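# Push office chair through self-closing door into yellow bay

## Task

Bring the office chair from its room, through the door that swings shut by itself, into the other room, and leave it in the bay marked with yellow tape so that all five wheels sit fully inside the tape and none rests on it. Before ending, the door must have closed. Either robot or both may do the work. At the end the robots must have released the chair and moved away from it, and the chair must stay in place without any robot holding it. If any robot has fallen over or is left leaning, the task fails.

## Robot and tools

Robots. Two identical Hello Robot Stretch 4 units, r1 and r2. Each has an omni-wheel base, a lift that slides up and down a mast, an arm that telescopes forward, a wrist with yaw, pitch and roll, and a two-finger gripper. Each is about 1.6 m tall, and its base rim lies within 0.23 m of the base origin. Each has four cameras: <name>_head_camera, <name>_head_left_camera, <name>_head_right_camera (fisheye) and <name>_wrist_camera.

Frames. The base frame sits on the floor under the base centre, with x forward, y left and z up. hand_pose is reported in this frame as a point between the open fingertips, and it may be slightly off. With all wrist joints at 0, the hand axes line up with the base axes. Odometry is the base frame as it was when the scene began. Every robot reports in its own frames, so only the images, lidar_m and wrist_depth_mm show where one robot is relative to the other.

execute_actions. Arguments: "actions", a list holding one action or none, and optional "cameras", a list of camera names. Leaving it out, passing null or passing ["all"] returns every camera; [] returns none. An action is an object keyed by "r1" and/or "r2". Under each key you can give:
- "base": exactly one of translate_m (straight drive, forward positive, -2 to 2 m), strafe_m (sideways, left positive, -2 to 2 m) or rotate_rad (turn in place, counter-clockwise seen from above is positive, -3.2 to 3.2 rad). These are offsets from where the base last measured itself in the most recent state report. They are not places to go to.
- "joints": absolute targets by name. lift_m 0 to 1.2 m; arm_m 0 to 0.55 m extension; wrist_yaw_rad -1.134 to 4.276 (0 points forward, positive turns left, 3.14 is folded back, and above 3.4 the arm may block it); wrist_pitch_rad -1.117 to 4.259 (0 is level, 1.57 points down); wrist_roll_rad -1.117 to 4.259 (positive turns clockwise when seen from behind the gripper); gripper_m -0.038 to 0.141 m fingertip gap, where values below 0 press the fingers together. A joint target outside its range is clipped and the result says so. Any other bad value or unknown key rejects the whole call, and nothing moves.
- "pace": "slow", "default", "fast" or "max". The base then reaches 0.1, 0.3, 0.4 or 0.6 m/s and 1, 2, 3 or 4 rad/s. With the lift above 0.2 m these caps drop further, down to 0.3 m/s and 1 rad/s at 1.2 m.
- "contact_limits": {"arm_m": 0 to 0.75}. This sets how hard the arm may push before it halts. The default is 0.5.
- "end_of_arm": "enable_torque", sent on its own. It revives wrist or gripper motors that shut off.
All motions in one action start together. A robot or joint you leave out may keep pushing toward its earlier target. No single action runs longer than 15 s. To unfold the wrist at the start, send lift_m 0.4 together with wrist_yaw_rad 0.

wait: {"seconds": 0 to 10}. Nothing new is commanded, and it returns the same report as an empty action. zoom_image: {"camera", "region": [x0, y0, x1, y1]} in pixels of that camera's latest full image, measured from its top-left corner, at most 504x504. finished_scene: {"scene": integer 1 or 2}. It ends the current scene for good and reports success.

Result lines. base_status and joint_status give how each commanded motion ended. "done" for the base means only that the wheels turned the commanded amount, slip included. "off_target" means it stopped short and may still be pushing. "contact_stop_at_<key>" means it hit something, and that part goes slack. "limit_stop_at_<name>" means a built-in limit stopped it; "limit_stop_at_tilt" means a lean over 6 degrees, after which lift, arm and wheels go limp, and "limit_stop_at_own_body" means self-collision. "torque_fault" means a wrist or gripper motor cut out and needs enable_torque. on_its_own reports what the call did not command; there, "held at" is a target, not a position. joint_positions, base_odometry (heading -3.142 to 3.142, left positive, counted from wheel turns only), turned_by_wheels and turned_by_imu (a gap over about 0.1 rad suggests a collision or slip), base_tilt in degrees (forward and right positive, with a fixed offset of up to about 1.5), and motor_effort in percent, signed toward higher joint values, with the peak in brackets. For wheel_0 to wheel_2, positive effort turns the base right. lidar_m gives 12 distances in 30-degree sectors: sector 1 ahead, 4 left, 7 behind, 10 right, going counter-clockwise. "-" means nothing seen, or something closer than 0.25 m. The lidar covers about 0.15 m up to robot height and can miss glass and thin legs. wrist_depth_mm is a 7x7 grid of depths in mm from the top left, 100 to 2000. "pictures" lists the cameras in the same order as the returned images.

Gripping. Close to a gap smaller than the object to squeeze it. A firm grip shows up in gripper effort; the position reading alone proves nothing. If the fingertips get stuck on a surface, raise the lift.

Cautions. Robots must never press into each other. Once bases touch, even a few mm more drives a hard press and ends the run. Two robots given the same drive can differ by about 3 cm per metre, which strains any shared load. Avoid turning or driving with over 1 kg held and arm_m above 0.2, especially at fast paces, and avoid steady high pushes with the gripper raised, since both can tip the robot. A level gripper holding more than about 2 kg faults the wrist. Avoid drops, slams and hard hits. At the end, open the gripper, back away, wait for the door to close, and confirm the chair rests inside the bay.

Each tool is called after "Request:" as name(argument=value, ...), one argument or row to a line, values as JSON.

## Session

Request:
execute_actions(
  actions=[],
  cameras=["r1_head_camera","r1_head_left_camera","r2_head_camera","r2_head_left_camera","r1_wrist_camera","r2_wrist_camera"],
)

Scene clock: 0.00 s.
r1.base_odometry: x=+0.000 y=+0.000 heading=+0.000 (m, m, rad; r1's odometry frame)
r1.turned_by_wheels: +0.000 (rad since the last result)
r1.turned_by_imu: +0.000 (rad since the last result)
r1.base_tilt: forward=-0.1 right=+1.2 (deg)
r1.lidar_m: 1.14 0.80 0.75 0.77 1.05 2.06 2.14 2.87 1.59 1.82 2.74 3.55
r1.base_status: not commanded
r1.joint_positions: lift_m=+0.296 arm_m=+0.001 wrist_yaw_rad=+3.198 wrist_pitch_rad=-0.002 wrist_roll_rad=-0.001 gripper_m=+0.057
r1.joint_status: not commanded
r1.motor_effort: lift_m=+19 arm_m=-1 wrist_yaw_rad=+0 wrist_pitch_rad=-6 wrist_roll_rad=+0 gripper_m=-3 wheel_0=+0 wheel_1=+0 wheel_2=+0 (%)
r1.hand_pose: x=-0.1210 y=+0.0710 z=+0.4750 quat_wxyz=(-0.028, +0.001, +0.000, +1.000) (m; r1's base frame)
r1.wrist_depth_mm: - 139 138 - - 1921 1708 / - - 135 - - 1921 1661 / - - 134 - - 1863 1708 / - 109 134 - - 1921 1708 / 181 137 - - - 1863 1661 / 195 - 1808 - 211 1808 1661 / 191 1281 1182 1229 1138 1118 1205
r2.base_odometry: x=+0.000 y=+0.000 heading=+0.000 (m, m, rad; r2's odometry frame)
r2.turned_by_wheels: +0.000 (rad since the last result)
r2.turned_by_imu: +0.000 (rad since the last result)
r2.base_tilt: forward=-0.2 right=+0.1 (deg)
r2.lidar_m: 2.32 3.21 2.78 1.98 1.18 1.00 1.00 1.16 1.95 1.96 2.30 2.76
r2.base_status: not commanded
r2.joint_positions: lift_m=+0.143 arm_m=+0.000 wrist_yaw_rad=+3.210 wrist_pitch_rad=-0.005 wrist_roll_rad=+0.008 gripper_m=+0.057
r2.joint_status: not commanded
r2.motor_effort: lift_m=+18 arm_m=+0 wrist_yaw_rad=+0 wrist_pitch_rad=-4 wrist_roll_rad=+1 gripper_m=-4 wheel_0=+0 wheel_1=+0 wheel_2=+0 (%)
r2.hand_pose: x=-0.1231 y=+0.0675 z=+0.3229 quat_wxyz=(-0.034, +0.002, +0.004, +0.999) (m; r2's base frame)
r2.wrist_depth_mm: - - 133 1118 1025 976 904 / - - 134 1098 1042 976 917 / - 111 135 1118 1060 991 917 / 140 138 211 1160 1060 991 931 / 206 1430 1255 1160 1042 1008 931 / 206 1025 891 960 904 960 917 / 205 492 759 - 778 683 732
pictures: r1_head_camera, r1_head_left_camera, r1_wrist_camera, r2_head_camera, r2_head_left_camera, r2_wrist_camera
Images, in order (width x height): r1_head_camera 420x560, r1_head_left_camera 420x672, r1_wrist_camera 616x392, r2_head_camera 420x560, r2_head_left_camera 420x672, r2_wrist_camera 616x392.

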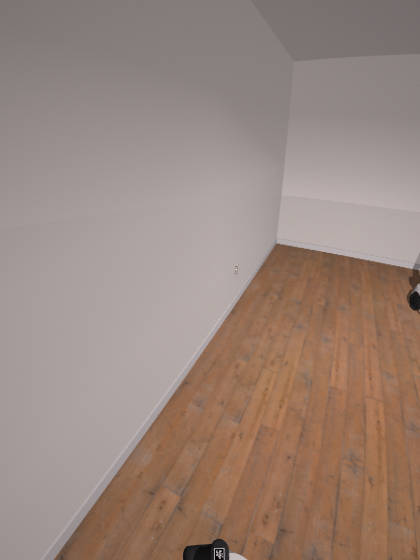

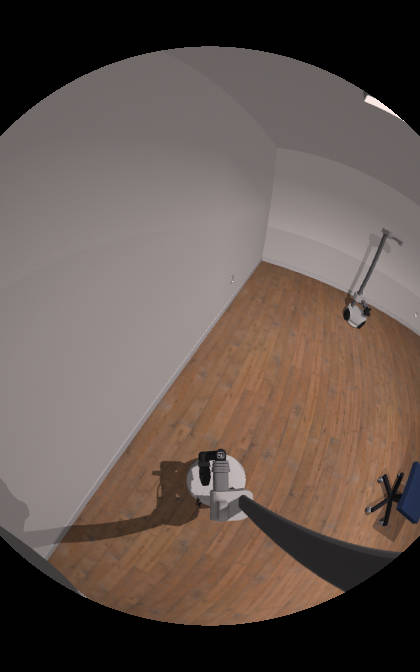

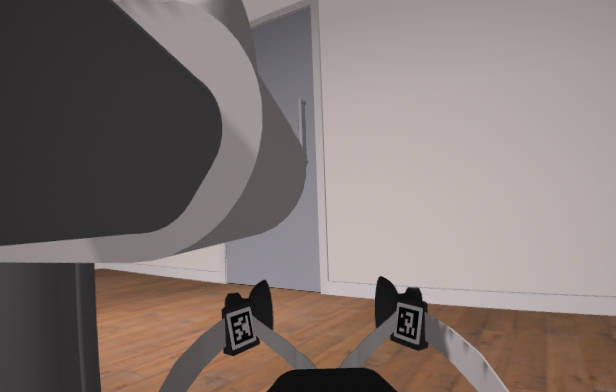

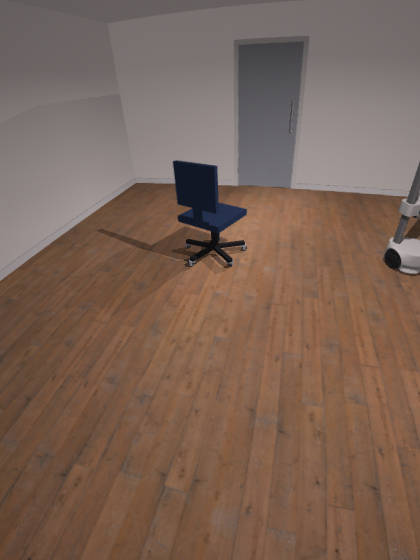

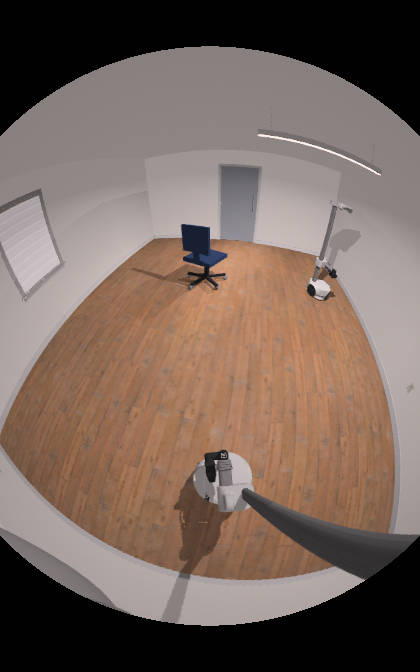

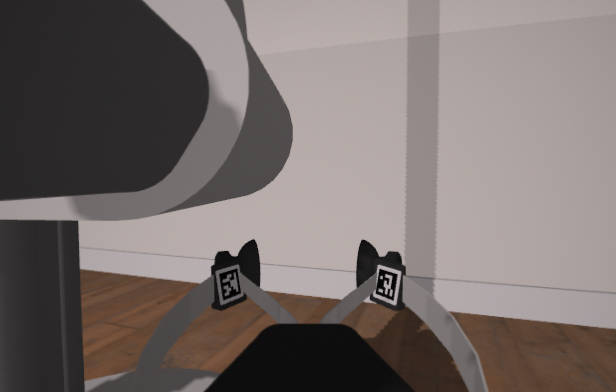

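Request:
execute_actions(
  actions=[
    {"r1":{"base":{"rotate_rad":0.41},"joints":{"lift_m":0.2},"pace":"max"},"r2":{"base":{"rotate_rad":0.17},"pace":"max"}},
  ],
  cameras=[],
)

Request:
execute_actions(
  actions=[
    {"r1":{"base":{"translate_m":-1.62},"joints":{"lift_m":0.68,"wrist_yaw_rad":0,"gripper_m":0.09},"pace":"max"},"r2":{"base":{"translate_m":1.8},"joints":{"lift_m":0.4,"wrist_yaw_rad":0,"gripper_m":0.14},"pace":"max"}},
  ],
  cameras=[],
)

Request:
execute_actions(
  actions=[
    {"r1":{"base":{"rotate_rad":2.22},"joints":{"arm_m":0.25},"pace":"fast"},"r2":{"base":{"rotate_rad":-0.44},"joints":{"lift_m":0.08},"pace":"fast"}},
  ],
  cameras=["r1_head_camera","r2_head_camera","r1_wrist_camera","r2_wrist_camera"],
)

Scene clock: 12.37 s.
r1.base_odometry: x=+0.000 y=+0.000 heading=+0.410 (m, m, rad; r1's odometry frame)
r1.turned_by_wheels: +0.410 (rad since the last result)
r1.turned_by_imu: +0.413 (rad since the last result)
r1.base_tilt: forward=-0.2 right=+1.2 (deg)
r1.lidar_m: 0.82 0.74 0.77 0.95 1.94 2.09 2.62 1.61 1.68 2.79 2.80 1.29
r1.base_status: done
r1.joint_positions: lift_m=+0.200 arm_m=+0.001 wrist_yaw_rad=+3.198 wrist_pitch_rad=-0.002 wrist_roll_rad=-0.001 gripper_m=+0.057
r1.joint_status: all done
r1.motor_effort: lift_m=+15(21) arm_m=-1(1) wrist_yaw_rad=+0(0) wrist_pitch_rad=-5(6) wrist_roll_rad=+0(1) gripper_m=-2(1) wheel_0=-1(11) wheel_1=-1(11) wheel_2=-2(12) (%)
r1.hand_pose: x=-0.1210 y=+0.0710 z=+0.3792 quat_wxyz=(-0.028, +0.001, +0.000, +1.000) (m; r1's base frame)
r1.wrist_depth_mm: - 139 138 - - - 1756 / - - 135 - - - 1708 / - - 134 - - - 1756 / - 109 134 - - - 1756 / 181 138 - - - - 1756 / 195 1661 1537 1661 211 1499 1430 / 191 1060 960 1008 946 931 991
r2.base_odometry: x=+0.000 y=+0.000 heading=+0.170 (m, m, rad; r2's odometry frame)
r2.turned_by_wheels: +0.170 (rad since the last result)
r2.turned_by_imu: +0.167 (rad since the last result)
r2.base_tilt: forward=-0.2 right=+0.1 (deg)
r2.lidar_m: 2.32 2.99 2.79 1.57 1.07 1.00 1.02 1.35 1.92 1.96 2.58 2.60
r2.base_status: done
r2.joint_positions: lift_m=+0.143 arm_m=+0.000 wrist_yaw_rad=+3.210 wrist_pitch_rad=-0.005 wrist_roll_rad=+0.008 gripper_m=+0.057
r2.joint_status: not commanded
r2.motor_effort: lift_m=+18(18) arm_m=+0(0) wrist_yaw_rad=+0(1) wrist_pitch_rad=-6(6) wrist_roll_rad=+1(1) gripper_m=-3(4) wheel_0=-1(8) wheel_1=-1(7) wheel_2=+0(11) (%)
r2.hand_pose: x=-0.1231 y=+0.0675 z=+0.3229 quat_wxyz=(-0.034, +0.002, +0.004, +0.999) (m; r2's base frame)
r2.wrist_depth_mm: - - 133 1182 1060 960 866 / - - 133 1205 1060 946 866 / - 111 135 1160 1060 960 866 / 140 138 211 1205 1078 976 866 / 206 1576 1430 1205 1042 976 891 / 206 1042 878 946 891 960 891 / 205 492 759 - 778 691 723
pictures: none
No camera images: the call's "cameras" was empty. Leave "cameras" out to get every camera's image.

Scene clock: 16.93 s.
r1.base_odometry: x=-1.486 y=-0.645 heading=+0.410 (m, m, rad; r1's odometry frame)
r1.turned_by_wheels: +0.000 (rad since the last result)
r1.turned_by_imu: +0.003 (rad since the last result)
r1.base_tilt: forward=-0.1 right=+1.2 (deg)
r1.lidar_m: 2.23 2.01 1.80 1.18 0.99 1.07 1.31 2.72 2.75 1.09 1.09 3.47
r1.base_status: done
r1.joint_positions: lift_m=+0.680 arm_m=+0.001 wrist_yaw_rad=+0.000 wrist_pitch_rad=-0.002 wrist_roll_rad=-0.001 gripper_m=+0.090
r1.joint_status: all done
r1.motor_effort: lift_m=+21(26) arm_m=-1(1) wrist_yaw_rad=+1(8) wrist_pitch_rad=-5(6) wrist_roll_rad=+0(0) gripper_m=-1(1) wheel_0=+0(10) wheel_1=-1(12) wheel_2=-3(18) (%)
r1.hand_pose: x=+0.4605 y=-0.0874 z=+0.8586 quat_wxyz=(+1.000, +0.000, -0.001, +0.000) (m; r1's base frame)
r1.wrist_depth_mm: 1537 1756 - - - - - / 1537 1708 - - - - - / 1537 1708 - - - - - / 1537 1661 - - - - - / 1499 1661 - - - - - / 1499 1661 220 - - - - / 1464 1661 1808 - - 1921 -
r2.base_odometry: x=+1.774 y=+0.305 heading=+0.170 (m, m, rad; r2's odometry frame)
r2.turned_by_wheels: +0.000 (rad since the last result)
r2.turned_by_imu: +0.000 (rad since the last result)
r2.base_tilt: forward=-0.2 right=+0.0 (deg)
r2.lidar_m: 0.78 2.17 1.98 2.04 2.69 2.63 2.69 2.91 2.70 2.76 0.77 0.64
r2.base_status: done
r2.joint_positions: lift_m=+0.400 arm_m=+0.000 wrist_yaw_rad=+0.000 wrist_pitch_rad=-0.005 wrist_roll_rad=+0.008 gripper_m=+0.140
r2.joint_status: all done
r2.motor_effort: lift_m=+21(23) arm_m=+0(0) wrist_yaw_rad=+0(9) wrist_pitch_rad=-6(7) wrist_roll_rad=+1(1) gripper_m=+1(1) wheel_0=-1(8) wheel_1=-2(9) wheel_2=+1(17) (%)
r2.hand_pose: x=+0.4591 y=-0.0874 z=+0.5794 quat_wxyz=(+1.000, +0.004, -0.003, +0.000) (m; r2's base frame)
r2.wrist_depth_mm: 1808 - - - 488 404 351 / 1808 - - - 492 410 355 / 1808 - - - 496 413 357 / 1863 - - - 512 415 359 / 1863 - - - 778 424 - / 1708 1537 1464 164 484 415 439 / 1182 1205 1255 - 1205 430 366
pictures: none
No camera images: the call's "cameras" was empty. Leave "cameras" out to get every camera's image.

Scene clock: 19.07 s.
r1.base_odometry: x=-1.486 y=-0.645 heading=+2.629 (m, m, rad; r1's odometry frame)
r1.turned_by_wheels: +2.219 (rad since the last result)
r1.turned_by_imu: +2.242 (rad since the last result)
r1.base_tilt: forward=-0.1 right=+1.2 (deg)
r1.lidar_m: 0.97 1.09 1.51 2.72 2.84 1.08 2.10 2.88 2.10 2.03 1.52 1.11
r1.base_status: done
r1.joint_positions: lift_m=+0.680 arm_m=+0.249 wrist_yaw_rad=+0.000 wrist_pitch_rad=-0.002 wrist_roll_rad=-0.001 gripper_m=+0.090
r1.joint_status: all done
r1.motor_effort: lift_m=+21(21) arm_m=+4(10) wrist_yaw_rad=+0(2) wrist_pitch_rad=-5(6) wrist_roll_rad=+0(0) gripper_m=-1(2) wheel_0=-2(13) wheel_1=-3(10) wheel_2=-1(15) (%)
r1.hand_pose: x=+0.7086 y=-0.0874 z=+0.8587 quat_wxyz=(+1.000, +0.000, -0.001, +0.000) (m; r1's base frame)
r1.wrist_depth_mm: 603 597 591 585 580 580 580 / 603 591 591 580 580 580 574 / 597 591 585 580 574 569 569 / 591 591 585 580 574 569 569 / 585 580 580 574 569 569 564 / 585 574 220 569 554 559 564 / 580 574 569 549 564 559 554
r2.base_odometry: x=+1.774 y=+0.305 heading=-0.271 (m, m, rad; r2's odometry frame)
r2.turned_by_wheels: -0.440 (rad since the last result)
r2.turned_by_imu: -0.430 (rad since the last result)
r2.base_tilt: forward=-0.1 right=+0.1 (deg)
r2.lidar_m: 0.62 0.81 2.10 1.99 2.09 2.75 2.63 2.74 2.83 2.71 2.83 0.67
r2.base_status: done
r2.joint_positions: lift_m=+0.080 arm_m=+0.000 wrist_yaw_rad=+0.000 wrist_pitch_rad=-0.005 wrist_roll_rad=+0.008 gripper_m=+0.140
r2.joint_status: all done
r2.motor_effort: lift_m=+14(17) arm_m=+0(0) wrist_yaw_rad=+0(2) wrist_pitch_rad=-6(6) wrist_roll_rad=+1(1) gripper_m=-2(1) wheel_0=-2(7) wheel_1=-3(6) wheel_2=-1(6) (%)
r2.hand_pose: x=+0.4591 y=-0.0874 z=+0.2600 quat_wxyz=(+1.000, +0.004, -0.003, +0.000) (m; r2's base frame)
r2.wrist_depth_mm: - - 477 - - - - / - 535 477 436 466 - - / - - - 683 - - - / - - - - - - - / 1464 1464 1464 1308 1464 1464 1499 / 842 778 517 164 517 778 854 / 591 445 521 - 517 564 591
pictures: r1_head_camera, r1_wrist_camera, r2_head_camera, r2_wrist_camera
Images, in order (width x height): r1_head_camera 420x560, r1_wrist_camera 616x392, r2_head_camera 420x560, r2_wrist_camera 616x392.

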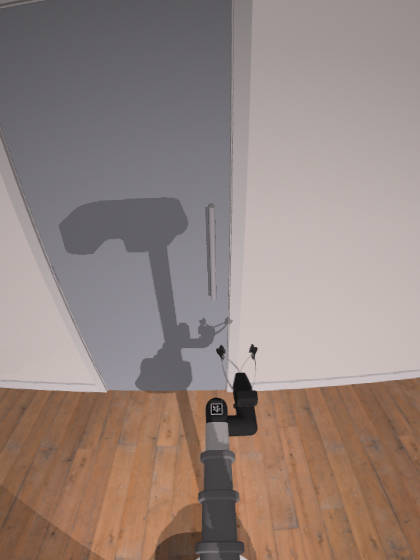

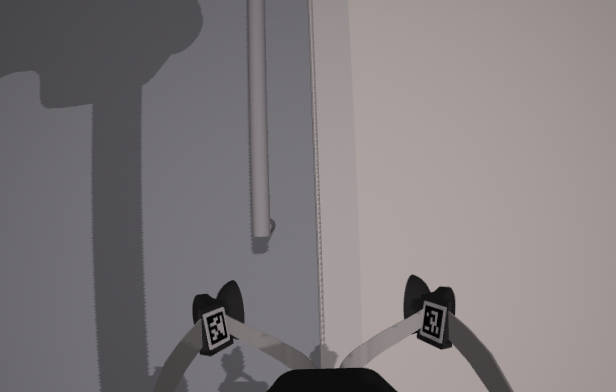

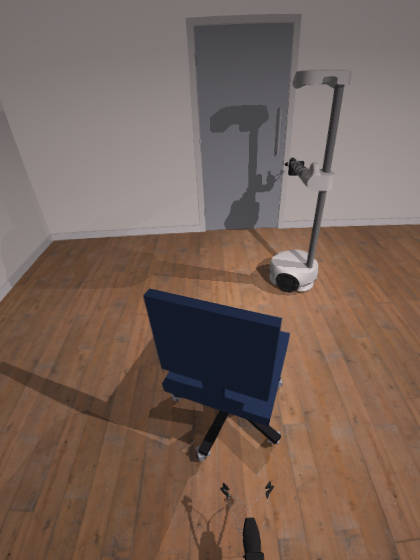

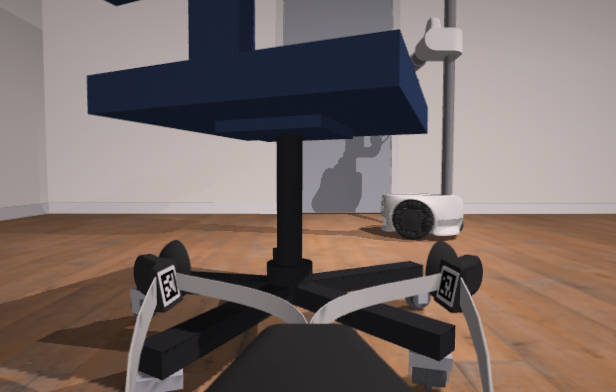

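Request:
execute_actions(
  actions=[
    {"r1":{"base":{"strafe_m":0.085},"joints":{"arm_m":0.44,"lift_m":0.79},"pace":"fast"},"r2":{"base":{"strafe_m":0.04},"joints":{"arm_m":0.26},"pace":"fast"}},
  ],
  cameras=["r1_wrist_camera","r2_wrist_camera"],
)

Scene clock: 22.93 s.
r1.base_odometry: x=-1.528 y=-0.719 heading=+2.629 (m, m, rad; r1's odometry frame)
r1.turned_by_wheels: +0.000 (rad since the last result)
r1.turned_by_imu: -0.001 (rad since the last result)
r1.base_tilt: forward=-0.1 right=+1.1 (deg)
r1.lidar_m: 1.00 1.09 1.52 2.65 2.76 1.05 1.08 3.05 2.21 2.10 1.54 1.10
r1.base_status: done
r1.joint_positions: lift_m=+0.790 arm_m=+0.439 wrist_yaw_rad=+0.000 wrist_pitch_rad=-0.002 wrist_roll_rad=-0.001 gripper_m=+0.090
r1.joint_status: all done
r1.motor_effort: lift_m=+23(20) arm_m=+5(2) wrist_yaw_rad=+0(1) wrist_pitch_rad=-5(6) wrist_roll_rad=+0(0) gripper_m=+1(0) wheel_0=+0(18) wheel_1=+2(14) wheel_2=+0(1) (%)
r1.hand_pose: x=+0.8985 y=-0.0874 z=+0.9686 quat_wxyz=(+1.000, +0.000, -0.001, +0.000) (m; r1's base frame)
r1.wrist_depth_mm: 404 404 399 399 382 392 389 / 404 402 399 394 384 392 387 / 402 399 397 392 392 389 384 / 399 397 394 389 387 384 382 / 397 397 392 389 387 382 379 / 394 392 220 387 382 379 377 / 392 389 384 312 368 368 375
r2.base_odometry: x=+1.785 y=+0.343 heading=-0.271 (m, m, rad; r2's odometry frame)
r2.turned_by_wheels: +0.000 (rad since the last result)
r2.turned_by_imu: +0.001 (rad since the last result)
r2.base_tilt: forward=-0.1 right=+0.1 (deg)
r2.lidar_m: 0.66 2.84 2.08 1.96 2.04 2.76 2.62 2.73 2.88 2.75 2.84 0.64
r2.base_status: done
r2.joint_positions: lift_m=+0.080 arm_m=+0.258 wrist_yaw_rad=+0.000 wrist_pitch_rad=-0.005 wrist_roll_rad=+0.008 gripper_m=+0.140
r2.joint_status: all done
r2.motor_effort: lift_m=+14(14) arm_m=+9(12) wrist_yaw_rad=+0(0) wrist_pitch_rad=-7(6) wrist_roll_rad=+1(1) gripper_m=-1(1) wheel_0=+1(10) wheel_1=+0(9) wheel_2=+0(3) (%)
r2.hand_pose: x=+0.7178 y=-0.0874 z=+0.2600 quat_wxyz=(+1.000, +0.004, -0.003, +0.000) (m; r2's base frame)
r2.wrist_depth_mm: 267 240 240 240 240 238 258 / - 389 364 347 351 387 - / - - - 439 - - - / - - - 442 - - - / 1430 1464 1499 1118 1464 1499 1464 / 831 512 480 164 508 559 842 / 591 504 466 - 500 569 591
pictures: r1_wrist_camera, r2_wrist_camera
Images, in order (width x height): r1_wrist_camera 616x392, r2_wrist_camera 616x392.

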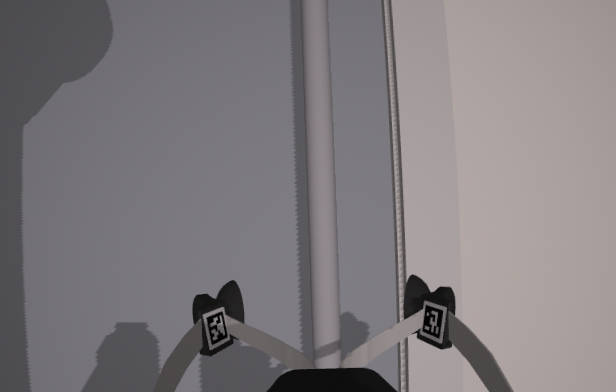

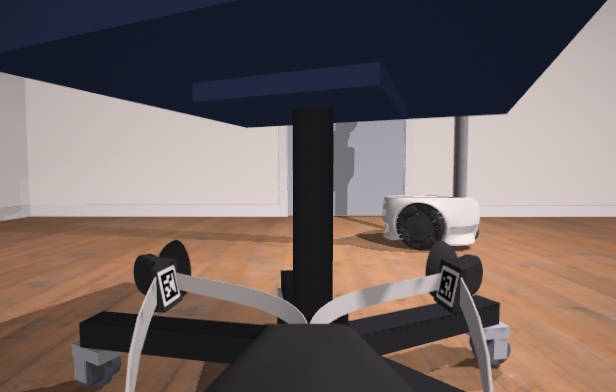

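Request:
execute_actions(
  actions=[
    {"r1":{"base":{"translate_m":0.02},"joints":{"arm_m":0.55,"gripper_m":0.06},"pace":"fast"},"r2":{"base":{"translate_m":0.26},"joints":{"gripper_m":0.09},"pace":"fast"}},
  ],
  cameras=[],
)

Request:
execute_actions(
  actions=[
    {"r1":{"joints":{"gripper_m":-0.015}},"r2":{"joints":{"gripper_m":-0.01}}},
  ],
  cameras=["r1_wrist_camera","r2_wrist_camera"],
)

Scene clock: 27.23 s.
r1.base_odometry: x=-1.545 y=-0.709 heading=+2.629 (m, m, rad; r1's odometry frame)
r1.turned_by_wheels: +0.000 (rad since the last result)
r1.turned_by_imu: -0.001 (rad since the last result)
r1.base_tilt: forward=-0.1 right=+1.2 (deg)
r1.lidar_m: 0.98 1.06 1.47 2.63 2.75 1.07 1.09 3.00 2.20 2.11 1.51 1.04
r1.base_status: done
r1.joint_positions: lift_m=+0.790 arm_m=+0.549 wrist_yaw_rad=+0.000 wrist_pitch_rad=-0.002 wrist_roll_rad=-0.001 gripper_m=+0.060
r1.joint_status: all done
r1.motor_effort: lift_m=+23(23) arm_m=+5(7) wrist_yaw_rad=-1(1) wrist_pitch_rad=-6(5) wrist_roll_rad=+0(0) gripper_m=-2(0) wheel_0=+2(7) wheel_1=+5(10) wheel_2=-3(15) (%)
r1.hand_pose: x=+1.0085 y=-0.0873 z=+0.9686 quat_wxyz=(+1.000, +0.000, -0.001, +0.000) (m; r1's base frame)
r1.wrist_depth_mm: 273 272 268 197 265 250 262 / 271 270 267 200 265 248 259 / 270 267 266 263 262 246 257 / 268 266 265 262 262 245 256 / 266 265 263 193 259 243 254 / 264 263 262 190 212 242 253 / 262 262 258 184 256 240 251
r2.base_odometry: x=+2.035 y=+0.274 heading=-0.270 (m, m, rad; r2's odometry frame)
r2.turned_by_wheels: +0.000 (rad since the last result)
r2.turned_by_imu: +0.001 (rad since the last result)
r2.base_tilt: forward=-0.2 right=+0.2 (deg)
r2.lidar_m: 0.42 0.54 2.07 1.97 2.05 2.85 2.88 3.00 2.86 2.74 2.89 0.39
r2.base_status: done
r2.joint_positions: lift_m=+0.080 arm_m=+0.258 wrist_yaw_rad=+0.000 wrist_pitch_rad=-0.005 wrist_roll_rad=+0.008 gripper_m=+0.090
r2.joint_status: all done
r2.motor_effort: lift_m=+14(14) arm_m=+9(9) wrist_yaw_rad=-2(1) wrist_pitch_rad=-4(3) wrist_roll_rad=+1(2) gripper_m=-4(0) wheel_0=+1(5) wheel_1=+0(7) wheel_2=+2(11) (%)
r2.hand_pose: x=+0.7178 y=-0.0874 z=+0.2600 quat_wxyz=(+1.000, +0.004, -0.003, +0.000) (m; r2's base frame)
r2.wrist_depth_mm: 238 207 192 162 178 190 238 / - - 392 163 343 1308 - / - - - 165 - - - / - - - 167 - - - / 1430 1464 1430 168 225 1229 1464 / 831 842 723 167 204 831 842 / 591 559 615 - 634 580 591
pictures: none
No camera images: the call's "cameras" was empty. Leave "cameras" out to get every camera's image.

Scene clock: 29.00 s.
r1.base_odometry: x=-1.545 y=-0.709 heading=+2.629 (m, m, rad; r1's odometry frame)
r1.turned_by_wheels: +0.000 (rad since the last result)
r1.turned_by_imu: -0.001 (rad since the last result)
r1.base_tilt: forward=-0.1 right=+1.2 (deg)
r1.lidar_m: 0.97 1.08 1.46 2.65 2.76 1.10 1.11 3.02 2.18 2.10 1.51 1.08
r1.base_status: not commanded
r1.joint_positions: lift_m=+0.790 arm_m=+0.550 wrist_yaw_rad=+0.001 wrist_pitch_rad=-0.002 wrist_roll_rad=-0.001 gripper_m=-0.015
r1.joint_status: all done
r1.motor_effort: lift_m=+23(23) arm_m=+1(5) wrist_yaw_rad=-3(9) wrist_pitch_rad=-5(5) wrist_roll_rad=+0(0) gripper_m=-12(14) wheel_0=+1(2) wheel_1=+3(4) wheel_2=-3(4) (%)
r1.hand_pose: x=+1.0093 y=-0.0871 z=+0.9686 quat_wxyz=(+1.000, +0.000, -0.001, +0.001) (m; r1's base frame)
r1.wrist_depth_mm: 264 262 258 183 253 249 259 / 263 259 256 184 251 248 258 / 260 258 254 185 250 245 257 / 258 256 253 186 248 244 255 / 257 254 252 181 247 242 253 / 256 253 250 178 244 241 252 / 254 252 175 174 243 238 250
r2.base_odometry: x=+2.035 y=+0.274 heading=-0.271 (m, m, rad; r2's odometry frame)
r2.turned_by_wheels: -0.001 (rad since the last result)
r2.turned_by_imu: +0.000 (rad since the last result)
r2.base_tilt: forward=-0.1 right=+0.1 (deg)
r2.lidar_m: 0.39 0.51 2.06 1.96 2.06 2.85 2.89 3.00 2.88 2.75 2.87 0.40
r2.base_status: not commanded
r2.joint_positions: lift_m=+0.080 arm_m=+0.259 wrist_yaw_rad=+0.001 wrist_pitch_rad=-0.005 wrist_roll_rad=+0.008 gripper_m=-0.009
r2.joint_status: all done
r2.motor_effort: lift_m=+14(14) arm_m=+4(9) wrist_yaw_rad=-2(16) wrist_pitch_rad=-8(7) wrist_roll_rad=+2(1) gripper_m=-22(22) wheel_0=-4(5) wheel_1=-1(1) wheel_2=+0(2) (%)
r2.hand_pose: x=+0.7187 y=-0.0871 z=+0.2599 quat_wxyz=(+1.000, +0.004, -0.002, +0.001) (m; r2's base frame)
r2.wrist_depth_mm: 237 206 190 150 190 190 237 / - - 389 152 387 1281 - / - - - 153 - - - / - - - 154 - - - / 1499 1464 1464 156 1281 1229 1464 / 831 842 188 155 183 854 842 / 591 559 615 - 634 559 591
pictures: r1_wrist_camera, r2_wrist_camera
Images, in order (width x height): r1_wrist_camera 616x392, r2_wrist_camera 616x392.

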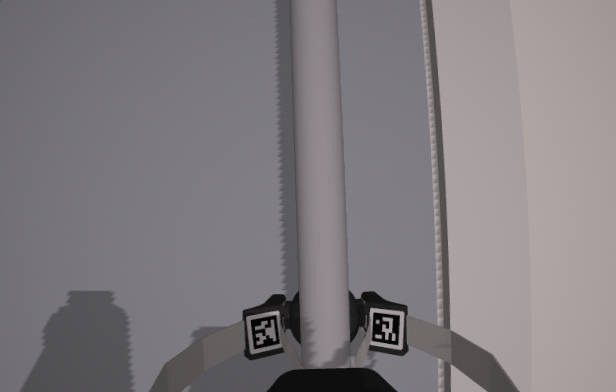

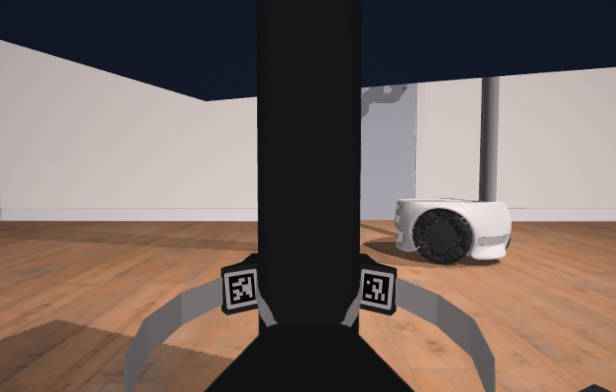

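Request:
execute_actions(
  actions=[
    {"r1":{"base":{"translate_m":-0.12}},"r2":{"base":{"strafe_m":-0.09},"pace":"slow"}},
  ],
  cameras=[],
)

Scene clock: 33.73 s.
r1.base_odometry: x=-1.441 y=-0.768 heading=+2.631 (m, m, rad; r1's odometry frame)
r1.turned_by_wheels: +0.002 (rad since the last result)
r1.turned_by_imu: +0.002 (rad since the last result)
r1.base_tilt: forward=-0.1 right=+1.2 (deg)
r1.lidar_m: 0.96 1.13 1.66 2.64 2.73 0.95 0.97 3.05 2.18 2.11 1.67 1.22
r1.base_status: done
r1.joint_positions: lift_m=+0.790 arm_m=+0.550 wrist_yaw_rad=+0.013 wrist_pitch_rad=-0.002 wrist_roll_rad=-0.001 gripper_m=-0.015
r1.joint_status: not commanded
r1.on_its_own: wrist_yaw_rad is at rest, and its effort (-38) is outside its rest range (-13 to +13)
r1.motor_effort: lift_m=+23(23) arm_m=+0(1) wrist_yaw_rad=-38(38) wrist_pitch_rad=-6(6) wrist_roll_rad=+0(0) gripper_m=-8(16) wheel_0=+9(6) wheel_1=+1(9) wheel_2=+15(21) (%)
r1.hand_pose: x=+1.0105 y=-0.0836 z=+0.9685 quat_wxyz=(+1.000, +0.000, -0.001, +0.007) (m; r1's base frame)
r1.wrist_depth_mm: 298 281 263 179 233 373 370 / 296 278 260 176 234 370 370 / 294 276 259 173 232 368 366 / 293 274 258 172 231 366 364 / 290 273 256 172 229 362 364 / 289 272 255 173 225 353 362 / 286 271 175 167 174 351 359
r2.base_odometry: x=+2.011 y=+0.187 heading=-0.270 (m, m, rad; r2's odometry frame)
r2.turned_by_wheels: +0.001 (rad since the last result)
r2.turned_by_imu: +0.004 (rad since the last result)
r2.base_tilt: forward=-0.2 right=+0.2 (deg)
r2.lidar_m: 0.40 0.50 2.14 2.07 2.17 3.00 2.88 2.99 2.77 2.68 2.79 0.38
r2.base_status: done
r2.joint_positions: lift_m=+0.080 arm_m=+0.259 wrist_yaw_rad=+0.005 wrist_pitch_rad=-0.005 wrist_roll_rad=+0.008 gripper_m=-0.009
r2.joint_status: not commanded
r2.on_its_own: wrist_yaw_rad is at rest, and its effort (-14) is outside its rest range (-13 to +13)
r2.motor_effort: lift_m=+14(14) arm_m=+5(5) wrist_yaw_rad=-14(37) wrist_pitch_rad=-5(8) wrist_roll_rad=+1(1) gripper_m=-16(20) wheel_0=+7(17) wheel_1=+2(4) wheel_2=+3(6) (%)
r2.hand_pose: x=+0.7190 y=-0.0860 z=+0.2601 quat_wxyz=(+1.000, +0.004, -0.003, +0.003) (m; r2's base frame)
r2.wrist_depth_mm: 238 190 190 147 191 190 237 / - - 389 148 - 1138 - / - - - 150 - - - / - - - 151 - - - / 1464 1464 1464 153 1138 1098 1464 / 842 831 185 153 189 842 842 / 585 559 609 - 634 559 591
pictures: none
No camera images: the call's "cameras" was empty. Leave "cameras" out to get every camera's image.

Request:
execute_actions(
  actions=[
    {"r1":{"base":{"strafe_m":0.10},"joints":{"arm_m":0.35}},"r2":{"base":{"strafe_m":-0.2}}},
  ],
  cameras=[],
)

Scene clock: 36.93 s.
r1.base_odometry: x=-1.490 y=-0.855 heading=+2.631 (m, m, rad; r1's odometry frame)
r1.turned_by_wheels: +0.000 (rad since the last result)
r1.turned_by_imu: -0.005 (rad since the last result)
r1.base_tilt: forward=-0.1 right=+1.2 (deg)
r1.lidar_m: 0.75 1.04 1.63 2.53 2.63 0.83 0.83 3.17 2.31 2.20 1.67 1.20
r1.base_status: done
r1.joint_positions: lift_m=+0.790 arm_m=+0.351 wrist_yaw_rad=-0.002 wrist_pitch_rad=-0.002 wrist_roll_rad=-0.001 gripper_m=-0.015
r1.joint_status: all done
r1.motor_effort: lift_m=+23(23) arm_m=-5(13) wrist_yaw_rad=+6(41) wrist_pitch_rad=-6(7) wrist_roll_rad=+0(0) gripper_m=-10(14) wheel_0=-3(20) wheel_1=+2(13) wheel_2=-3(11) (%)
r1.hand_pose: x=+0.8101 y=-0.0880 z=+0.9685 quat_wxyz=(+1.000, -0.001, -0.001, -0.001) (m; r1's base frame)
r1.wrist_depth_mm: 413 347 297 180 230 574 580 / 407 343 294 180 229 574 574 / 402 342 291 178 229 216 569 / 399 340 290 175 229 215 564 / 399 338 289 173 228 214 564 / 399 336 289 172 216 213 559 / 397 336 168 168 216 205 554
r2.base_odometry: x=+1.958 y=-0.006 heading=-0.270 (m, m, rad; r2's odometry frame)
r2.turned_by_wheels: +0.000 (rad since the last result)
r2.turned_by_imu: +0.004 (rad since the last result)
r2.base_tilt: forward=-0.2 right=+0.1 (deg)
r2.lidar_m: 0.39 0.54 2.33 2.24 2.32 3.00 2.87 2.98 2.57 2.47 2.55 0.36
r2.base_status: done
r2.joint_positions: lift_m=+0.080 arm_m=+0.259 wrist_yaw_rad=+0.001 wrist_pitch_rad=-0.005 wrist_roll_rad=+0.008 gripper_m=-0.009
r2.joint_status: not commanded
r2.motor_effort: lift_m=+14(14) arm_m=+4(5) wrist_yaw_rad=-2(38) wrist_pitch_rad=-4(7) wrist_roll_rad=+0(2) gripper_m=-18(18) wheel_0=+2(23) wheel_1=+1(5) wheel_2=+1(5) (%)
r2.hand_pose: x=+0.7186 y=-0.0872 z=+0.2601 quat_wxyz=(+1.000, +0.004, -0.003, +0.000) (m; r2's base frame)
r2.wrist_depth_mm: 237 191 190 147 191 190 236 / - - 389 148 389 - - / - - - 149 - - - / - - - 151 - - - / 1464 1464 1464 152 1118 1464 1464 / 831 831 183 152 185 854 842 / 591 559 615 - 634 559 591
pictures: none
No camera images: the call's "cameras" was empty. Leave "cameras" out to get every camera's image.

Request:
execute_actions(
  actions=[
    {"r1":{"base":{"strafe_m":0.155},"joints":{"arm_m":0.19,"wrist_yaw_rad":-0.1}}},
  ],
  cameras=["r1_head_camera"],
)

Scene clock: 40.00 s.
r1.base_odometry: x=-1.565 y=-0.990 heading=+2.631 (m, m, rad; r1's odometry frame)
r1.turned_by_wheels: +0.000 (rad since the last result)
r1.turned_by_imu: +0.004 (rad since the last result)
r1.base_tilt: forward=-0.1 right=+1.2 (deg)
r1.lidar_m: 0.58 1.05 1.65 2.38 2.48 1.25 0.82 1.02 2.49 2.34 1.66 0.62
r1.base_status: done
r1.joint_positions: lift_m=+0.790 arm_m=+0.191 wrist_yaw_rad=-0.104 wrist_pitch_rad=-0.002 wrist_roll_rad=-0.001 gripper_m=-0.015
r1.joint_status: all done
r1.motor_effort: lift_m=+23(23) arm_m=-5(17) wrist_yaw_rad=+13(72) wrist_pitch_rad=-6(7) wrist_roll_rad=+0(1) gripper_m=-12(16) wheel_0=-4(5) wheel_1=+1(15) wheel_2=+3(13) (%)
r1.hand_pose: x=+0.6396 y=-0.1170 z=+0.9685 quat_wxyz=(+0.999, +0.000, -0.001, -0.052) (m; r1's base frame)
r1.wrist_depth_mm: 585 427 325 177 226 202 798 / 580 421 324 174 226 198 798 / 569 418 322 173 226 198 788 / 559 413 322 172 225 198 778 / 564 413 322 173 224 194 778 / 564 415 320 174 198 193 768 / 569 415 163 166 176 181 768
r2.base_odometry: x=+1.958 y=-0.006 heading=-0.270 (m, m, rad; r2's odometry frame)
r2.turned_by_wheels: +0.000 (rad since the last result)
r2.turned_by_imu: +0.001 (rad since the last result)
r2.base_tilt: forward=-0.2 right=+0.1 (deg)
r2.lidar_m: 0.39 0.54 2.35 2.26 2.35 3.01 2.89 3.00 2.58 2.46 2.58 0.39
r2.base_status: not commanded
r2.joint_positions: lift_m=+0.080 arm_m=+0.259 wrist_yaw_rad=+0.001 wrist_pitch_rad=-0.005 wrist_roll_rad=+0.008 gripper_m=-0.009
r2.joint_status: not commanded
r2.motor_effort: lift_m=+14(14) arm_m=+5(5) wrist_yaw_rad=+0(2) wrist_pitch_rad=-6(6) wrist_roll_rad=+2(1) gripper_m=-17(20) wheel_0=+2(2) wheel_1=+1(2) wheel_2=+1(1) (%)
r2.hand_pose: x=+0.7186 y=-0.0872 z=+0.2601 quat_wxyz=(+1.000, +0.004, -0.003, +0.000) (m; r2's base frame)
r2.wrist_depth_mm: 237 191 191 147 190 190 236 / - - 389 148 389 - - / - - - 149 - - - / - - - 151 - - - / 1499 1430 1464 152 1281 1464 1464 / 842 842 184 152 184 854 842 / 591 559 609 - 634 564 591
pictures: r1_head_camera
Images, in order (width x height): r1_head_camera 420x560.

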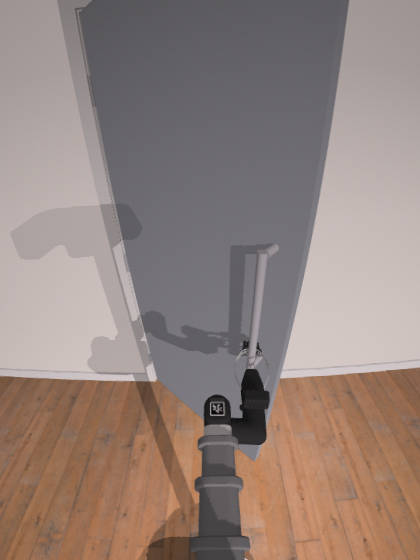

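Request:
execute_actions(
  actions=[
    {"r1":{"base":{"strafe_m":0.165},"joints":{"arm_m":0.08}}},
  ],
  cameras=[],
)

Scene clock: 43.13 s.
r1.base_odometry: x=-1.646 y=-1.134 heading=+2.630 (m, m, rad; r1's odometry frame)
r1.turned_by_wheels: -0.001 (rad since the last result)
r1.turned_by_imu: -0.001 (rad since the last result)
r1.base_tilt: forward=-0.2 right=+1.1 (deg)
r1.lidar_m: 0.46 1.17 1.66 2.22 2.31 3.16 0.80 0.92 2.66 2.54 1.67 0.46
r1.base_status: done
r1.joint_positions: lift_m=+0.790 arm_m=+0.081 wrist_yaw_rad=-0.116 wrist_pitch_rad=-0.002 wrist_roll_rad=-0.001 gripper_m=-0.015
r1.joint_status: all done
r1.on_its_own: wrist_yaw_rad is at rest, and its effort (+46) is outside its rest range (-13 to +13)
r1.motor_effort: lift_m=+23(23) arm_m=-3(15) wrist_yaw_rad=+46(46) wrist_pitch_rad=-7(7) wrist_roll_rad=+0(0) gripper_m=-6(16) wheel_0=-8(27) wheel_1=+2(14) wheel_2=-3(5) (%)
r1.hand_pose: x=+0.5279 y=-0.1202 z=+0.9684 quat_wxyz=(+0.998, +0.000, -0.001, -0.058) (m; r1's base frame)
r1.wrist_depth_mm: 820 699 407 291 219 183 164 / 820 699 404 291 219 184 165 / 798 683 404 291 220 185 166 / 798 683 404 291 213 185 164 / 788 683 404 290 213 185 164 / 788 691 407 184 178 184 163 / 778 699 164 167 175 161 -
r2.base_odometry: x=+1.958 y=-0.006 heading=-0.270 (m, m, rad; r2's odometry frame)
r2.turned_by_wheels: +0.000 (rad since the last result)
r2.turned_by_imu: +0.001 (rad since the last result)
r2.base_tilt: forward=-0.2 right=+0.1 (deg)
r2.lidar_m: 0.39 0.52 2.38 2.27 2.34 3.01 2.90 2.99 2.57 2.45 2.57 0.37
r2.base_status: not commanded
r2.joint_positions: lift_m=+0.080 arm_m=+0.259 wrist_yaw_rad=+0.001 wrist_pitch_rad=-0.005 wrist_roll_rad=+0.008 gripper_m=-0.009
r2.joint_status: not commanded
r2.motor_effort: lift_m=+14(14) arm_m=+5(4) wrist_yaw_rad=-3(3) wrist_pitch_rad=-3(3) wrist_roll_rad=+1(1) gripper_m=-18(16) wheel_0=+2(2) wheel_1=+2(1) wheel_2=+1(1) (%)
r2.hand_pose: x=+0.7186 y=-0.0872 z=+0.2601 quat_wxyz=(+1.000, +0.004, -0.003, +0.000) (m; r2's base frame)
r2.wrist_depth_mm: 238 190 191 147 190 189 236 / - - 389 148 389 - - / - - - 149 - - - / - - - 151 - - - / 1464 1430 1118 152 1464 1464 1464 / 831 854 184 152 184 842 842 / 591 554 609 - 627 564 591
pictures: none
No camera images: the call's "cameras" was empty. Leave "cameras" out to get every camera's image.

Request:
execute_actions(
  actions=[
    {"r1":{"base":{"strafe_m":0.17},"joints":{"arm_m":0.03,"wrist_yaw_rad":-0.25}}},
  ],
  cameras=["r1_head_camera","r1_wrist_camera"],
)

Scene clock: 47.13 s.
r1.base_odometry: x=-1.729 y=-1.282 heading=+2.630 (m, m, rad; r1's odometry frame)
r1.turned_by_wheels: +0.000 (rad since the last result)
r1.turned_by_imu: +0.080 (rad since the last result)
r1.base_tilt: forward=-0.1 right=+1.2 (deg)
r1.lidar_m: 0.62 1.25 1.85 2.06 2.23 3.20 0.79 0.86 2.75 2.67 1.55 0.41
r1.base_status: done
r1.joint_positions: lift_m=+0.790 arm_m=+0.031 wrist_yaw_rad=-0.260 wrist_pitch_rad=-0.002 wrist_roll_rad=-0.001 gripper_m=-0.015
r1.joint_status: all done
r1.on_its_own: wrist_yaw_rad is at rest, and its effort (+29) is outside its rest range (-13 to +13)
r1.motor_effort: lift_m=+22(23) arm_m=-4(18) wrist_yaw_rad=+29(97) wrist_pitch_rad=-6(12) wrist_roll_rad=+1(2) gripper_m=-8(23) wheel_0=-1(11) wheel_1=+2(20) wheel_2=+0(20) (%)
r1.hand_pose: x=+0.4578 y=-0.1587 z=+0.9686 quat_wxyz=(+0.992, -0.001, -0.001, -0.130) (m; r1's base frame)
r1.wrist_depth_mm: 854 878 535 177 229 177 - / 854 878 530 178 221 178 154 / 842 866 525 320 222 179 154 / 842 854 525 322 223 179 155 / 831 854 530 322 222 179 155 / 820 842 535 179 185 179 154 / 820 854 163 167 193 160 -
r2.base_odometry: x=+1.958 y=-0.006 heading=-0.270 (m, m, rad; r2's odometry frame)
r2.turned_by_wheels: +0.000 (rad since the last result)
r2.turned_by_imu: +0.001 (rad since the last result)
r2.base_tilt: forward=-0.2 right=+0.2 (deg)
r2.lidar_m: 0.39 0.53 2.36 2.26 2.34 2.99 2.90 2.98 2.56 2.47 2.57 0.36
r2.base_status: not commanded
r2.joint_positions: lift_m=+0.080 arm_m=+0.259 wrist_yaw_rad=+0.001 wrist_pitch_rad=-0.005 wrist_roll_rad=+0.008 gripper_m=-0.009
r2.joint_status: not commanded
r2.motor_effort: lift_m=+14(14) arm_m=+5(5) wrist_yaw_rad=-1(1) wrist_pitch_rad=-7(4) wrist_roll_rad=+2(1) gripper_m=-17(17) wheel_0=+2(2) wheel_1=+1(1) wheel_2=+1(1) (%)
r2.hand_pose: x=+0.7186 y=-0.0872 z=+0.2601 quat_wxyz=(+1.000, +0.004, -0.003, +0.000) (m; r2's base frame)
r2.wrist_depth_mm: 237 190 190 147 190 190 237 / - - 389 148 389 - - / - - - 149 - - - / - - 1138 151 - - - / 1430 1430 1078 152 1464 1464 1464 / 842 854 183 152 185 854 842 / 585 559 615 - 627 564 591
pictures: r1_head_camera, r1_wrist_camera
Images, in order (width x height): r1_head_camera 420x560, r1_wrist_camera 616x392.

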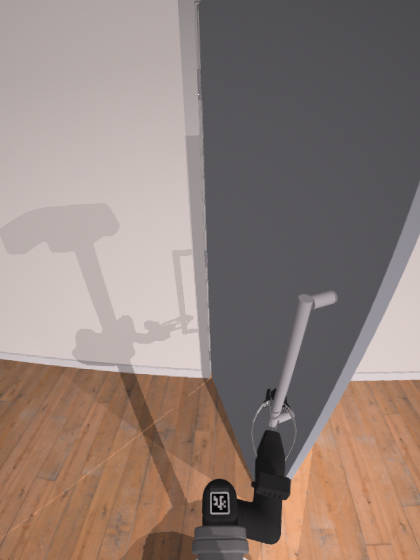

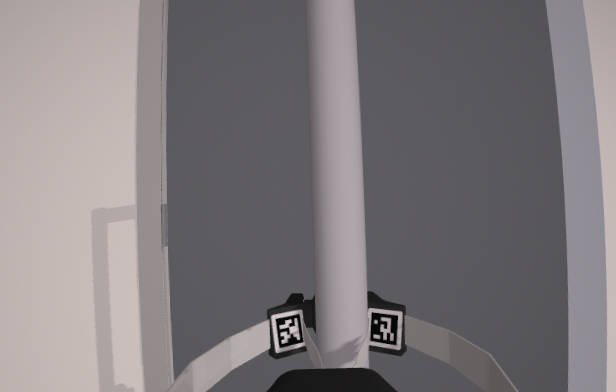

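Request:
execute_actions(
  actions=[
    {"r1":{"base":{"strafe_m":0.18},"joints":{"arm_m":0.01,"wrist_yaw_rad":-0.33}}},
  ],
  cameras=[],
)

Request:
execute_actions(
  actions=[
    {"r1":{"base":{"strafe_m":0.19},"joints":{"arm_m":0.03,"wrist_yaw_rad":-0.41}}},
  ],
  cameras=["r1_wrist_camera","r2_head_camera","r1_head_right_camera"],
)

Scene clock: 52.20 s.
r1.base_odometry: x=-1.817 y=-1.439 heading=+2.631 (m, m, rad; r1's odometry frame)
r1.turned_by_wheels: +0.001 (rad since the last result)
r1.turned_by_imu: +0.031 (rad since the last result)
r1.base_tilt: forward=-0.1 right=+1.2 (deg)
r1.lidar_m: 0.78 1.30 1.91 1.88 2.06 3.03 0.89 0.80 2.87 2.86 1.53 0.38
r1.base_status: done
r1.joint_positions: lift_m=+0.790 arm_m=+0.013 wrist_yaw_rad=-0.309 wrist_pitch_rad=-0.001 wrist_roll_rad=-0.001 gripper_m=-0.014
r1.joint_status: wrist_yaw_rad off_target (ended at -0.309, target -0.330); the others done
r1.on_its_own: wrist_yaw_rad is at rest, and its effort (-61) is outside its rest range (-13 to +13)
r1.motor_effort: lift_m=+22(22) arm_m=-15(23) wrist_yaw_rad=-61(76) wrist_pitch_rad=-8(9) wrist_roll_rad=-1(1) gripper_m=-20(23) wheel_0=-6(16) wheel_1=+1(10) wheel_2=+12(13) (%)
r1.hand_pose: x=+0.4320 y=-0.1709 z=+0.9683 quat_wxyz=(+0.988, +0.000, -0.001, -0.154) (m; r1's base frame)
r1.wrist_depth_mm: 904 931 946 187 223 154 - / 878 917 946 296 225 156 - / 878 917 931 182 227 158 137 / 891 904 931 179 229 158 135 / 878 891 931 177 230 159 134 / 866 904 917 177 193 158 - / 854 891 172 172 179 139 -
r2.base_odometry: x=+1.958 y=-0.006 heading=-0.270 (m, m, rad; r2's odometry frame)
r2.turned_by_wheels: +0.000 (rad since the last result)
r2.turned_by_imu: +0.001 (rad since the last result)
r2.base_tilt: forward=-0.2 right=+0.2 (deg)
r2.lidar_m: 0.39 0.52 2.36 2.25 2.34 3.02 2.89 3.00 2.55 2.46 2.57 0.37
r2.base_status: not commanded
r2.joint_positions: lift_m=+0.080 arm_m=+0.259 wrist_yaw_rad=+0.001 wrist_pitch_rad=-0.005 wrist_roll_rad=+0.008 gripper_m=-0.009
r2.joint_status: not commanded
r2.motor_effort: lift_m=+14(14) arm_m=+5(4) wrist_yaw_rad=-3(3) wrist_pitch_rad=-3(4) wrist_roll_rad=+1(1) gripper_m=-18(17) wheel_0=+2(2) wheel_1=+1(2) wheel_2=+1(1) (%)
r2.hand_pose: x=+0.7186 y=-0.0872 z=+0.2601 quat_wxyz=(+1.000, +0.004, -0.003, +0.000) (m; r2's base frame)
r2.wrist_depth_mm: 238 191 190 146 190 190 236 / - - 387 148 389 - - / - - - 150 - - - / - - 1618 150 - - - / 1430 1060 1098 152 1499 1464 1464 / 842 854 184 152 185 842 842 / 591 559 615 - 627 559 591
pictures: none
No camera images: the call's "cameras" was empty. Leave "cameras" out to get every camera's image.

Scene clock: 55.33 s.
r1.base_odometry: x=-1.910 y=-1.604 heading=+2.631 (m, m, rad; r1's odometry frame)
r1.turned_by_wheels: +0.000 (rad since the last result)
r1.turned_by_imu: +0.006 (rad since the last result)
r1.base_tilt: forward=+2.3 right=+2.6 (deg)
r1.lidar_m: 1.17 1.29 1.75 1.72 1.89 2.79 1.08 0.89 3.07 3.01 1.62 0.35
r1.base_status: done
r1.joint_positions: lift_m=+0.790 arm_m=+0.031 wrist_yaw_rad=-0.393 wrist_pitch_rad=-0.009 wrist_roll_rad=-0.001 gripper_m=-0.014
r1.joint_status: all done
r1.on_its_own: wrist_yaw_rad is at rest, and its effort (-48) is outside its rest range (-13 to +13)
r1.motor_effort: lift_m=+17(22) arm_m=-8(16) wrist_yaw_rad=-48(90) wrist_pitch_rad=+14(38) wrist_roll_rad=-1(2) gripper_m=-24(22) wheel_0=-12(25) wheel_1=+5(6) wheel_2=+9(16) (%)
r1.hand_pose: x=+0.4354 y=-0.1912 z=+0.9709 quat_wxyz=(+0.981, -0.001, -0.004, -0.195) (m; r1's base frame)
r1.wrist_depth_mm: 842 891 946 181 227 148 - / 842 878 931 178 231 150 - / 854 891 931 177 235 152 - / 842 878 931 177 238 154 - / 842 878 917 179 241 155 - / 831 878 917 180 196 156 - / 842 866 171 173 188 137 -
r2.base_odometry: x=+1.958 y=-0.006 heading=-0.270 (m, m, rad; r2's odometry frame)
r2.turned_by_wheels: +0.000 (rad since the last result)
r2.turned_by_imu: +0.001 (rad since the last result)
r2.base_tilt: forward=-0.2 right=+0.2 (deg)
r2.lidar_m: 0.38 0.52 2.36 2.25 2.37 3.01 2.89 3.00 2.54 2.46 2.58 0.37
r2.base_status: not commanded
r2.joint_positions: lift_m=+0.080 arm_m=+0.259 wrist_yaw_rad=+0.001 wrist_pitch_rad=-0.005 wrist_roll_rad=+0.008 gripper_m=-0.009
r2.joint_status: not commanded
r2.motor_effort: lift_m=+14(14) arm_m=+5(5) wrist_yaw_rad=-2(2) wrist_pitch_rad=-7(5) wrist_roll_rad=+0(1) gripper_m=-18(19) wheel_0=+2(2) wheel_1=+1(1) wheel_2=+1(1) (%)
r2.hand_pose: x=+0.7186 y=-0.0872 z=+0.2601 quat_wxyz=(+1.000, +0.004, -0.003, +0.000) (m; r2's base frame)
r2.wrist_depth_mm: 237 190 191 147 190 189 237 / - 1118 387 148 387 - - / - - 1863 149 - - - / - 1118 1921 151 - - - / 1042 1060 1464 152 1464 1464 1464 / 831 842 183 152 184 842 842 / 591 564 615 - 634 559 591
pictures: r1_head_right_camera, r1_wrist_camera, r2_head_camera
Images, in order (width x height): r1_head_right_camera 420x672, r1_wrist_camera 616x392, r2_head_camera 420x560.

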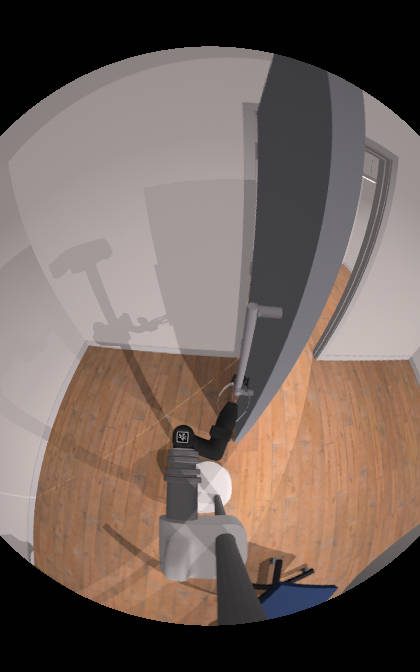

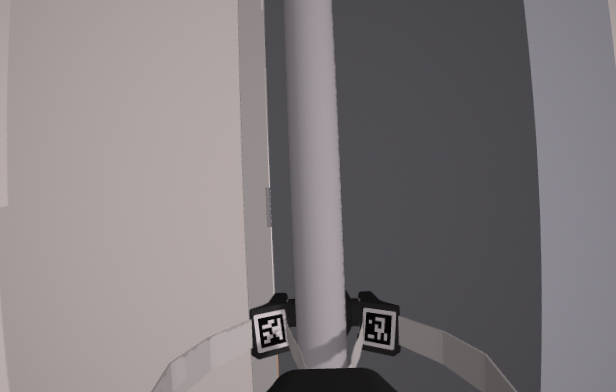

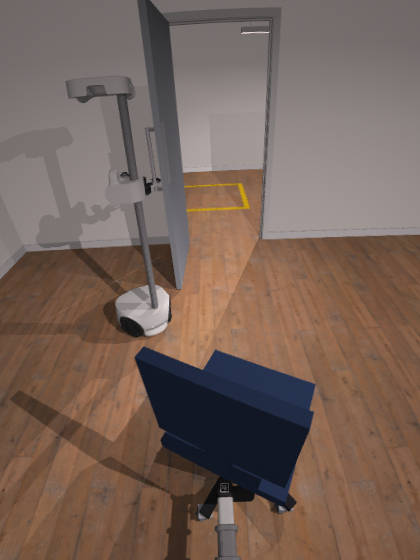

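Request:
execute_actions(
  actions=[
    {"r1":{"joints":{"arm_m":0.11},"pace":"slow"},"r2":{"base":{"translate_m":0.7}}},
  ],
  cameras=["r1_wrist_camera","r2_head_camera","r1_head_right_camera"],
)

Scene clock: 62.07 s.
r1.base_odometry: x=-1.910 y=-1.605 heading=+2.630 (m, m, rad; r1's odometry frame)
r1.turned_by_wheels: +0.000 (rad since the last result)
r1.turned_by_imu: -0.012 (rad since the last result)
r1.base_tilt: forward=-0.1 right=+1.2 (deg)
r1.lidar_m: 1.23 1.36 1.75 1.71 1.87 2.71 1.02 0.51 0.46 0.49 1.65 0.42
r1.base_status: not commanded
r1.joint_positions: lift_m=+0.790 arm_m=+0.109 wrist_yaw_rad=-0.421 wrist_pitch_rad=-0.002 wrist_roll_rad=-0.001 gripper_m=-0.015
r1.joint_status: all done
r1.on_its_own: wrist_yaw_rad is at rest, and its effort (+32) is outside its rest range (-13 to +13)
r1.motor_effort: lift_m=+17(17) arm_m=+7(11) wrist_yaw_rad=+32(45) wrist_pitch_rad=-6(24) wrist_roll_rad=+0(0) gripper_m=-9(21) wheel_0=-3(12) wheel_1=+0(5) wheel_2=-2(9) (%)
r1.hand_pose: x=+0.5072 y=-0.1977 z=+0.9690 quat_wxyz=(+0.978, -0.001, -0.001, -0.209) (m; r1's base frame)
r1.wrist_depth_mm: 820 854 931 160 221 156 - / 820 866 917 160 224 158 - / 809 854 904 163 226 160 - / 809 854 904 488 229 161 - / 798 854 904 496 229 162 - / 788 831 891 179 181 161 - / 778 831 163 153 175 141 -
r2.base_odometry: x=+2.633 y=-0.192 heading=-0.269 (m, m, rad; r2's odometry frame)
r2.turned_by_wheels: +0.000 (rad since the last result)
r2.turned_by_imu: -0.002 (rad since the last result)
r2.base_tilt: forward=-0.2 right=+0.2 (deg)
r2.lidar_m: 0.39 0.50 2.37 2.28 2.35 3.27 3.66 3.50 2.57 2.44 2.57 0.40
r2.base_status: done
r2.joint_positions: lift_m=+0.080 arm_m=+0.259 wrist_yaw_rad=+0.002 wrist_pitch_rad=-0.005 wrist_roll_rad=+0.008 gripper_m=-0.009
r2.joint_status: not commanded
r2.motor_effort: lift_m=+14(14) arm_m=+5(5) wrist_yaw_rad=-7(36) wrist_pitch_rad=-5(7) wrist_roll_rad=+2(1) gripper_m=-17(19) wheel_0=+4(10) wheel_1=+1(5) wheel_2=+0(15) (%)
r2.hand_pose: x=+0.7187 y=-0.0868 z=+0.2601 quat_wxyz=(+1.000, +0.004, -0.003, +0.001) (m; r2's base frame)
r2.wrist_depth_mm: 237 191 191 144 191 190 237 / 1756 866 387 145 1708 1708 1708 / 1756 960 1397 146 1808 1708 1708 / 1756 1060 1366 148 1808 1708 1756 / 1281 1078 1255 149 1464 1499 1464 / 715 842 183 150 187 854 842 / 585 559 615 - 627 559 591
pictures: r1_head_right_camera, r1_wrist_camera, r2_head_camera
Images, in order (width x height): r1_head_right_camera 420x672, r1_wrist_camera 616x392, r2_head_camera 420x560.

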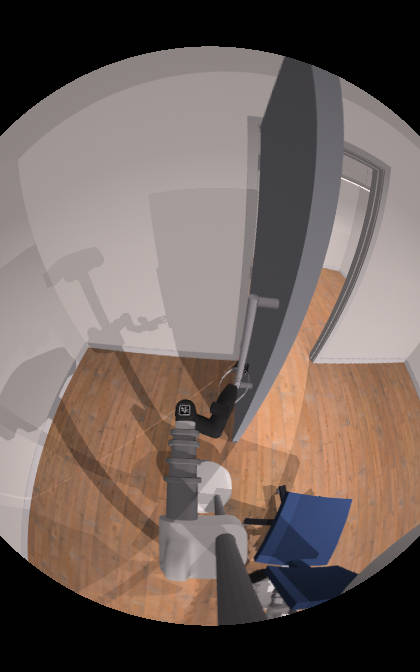

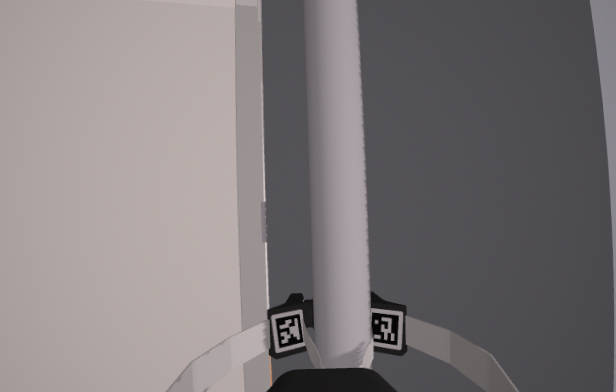

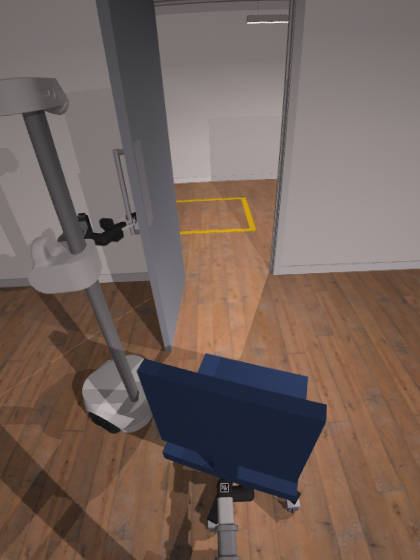

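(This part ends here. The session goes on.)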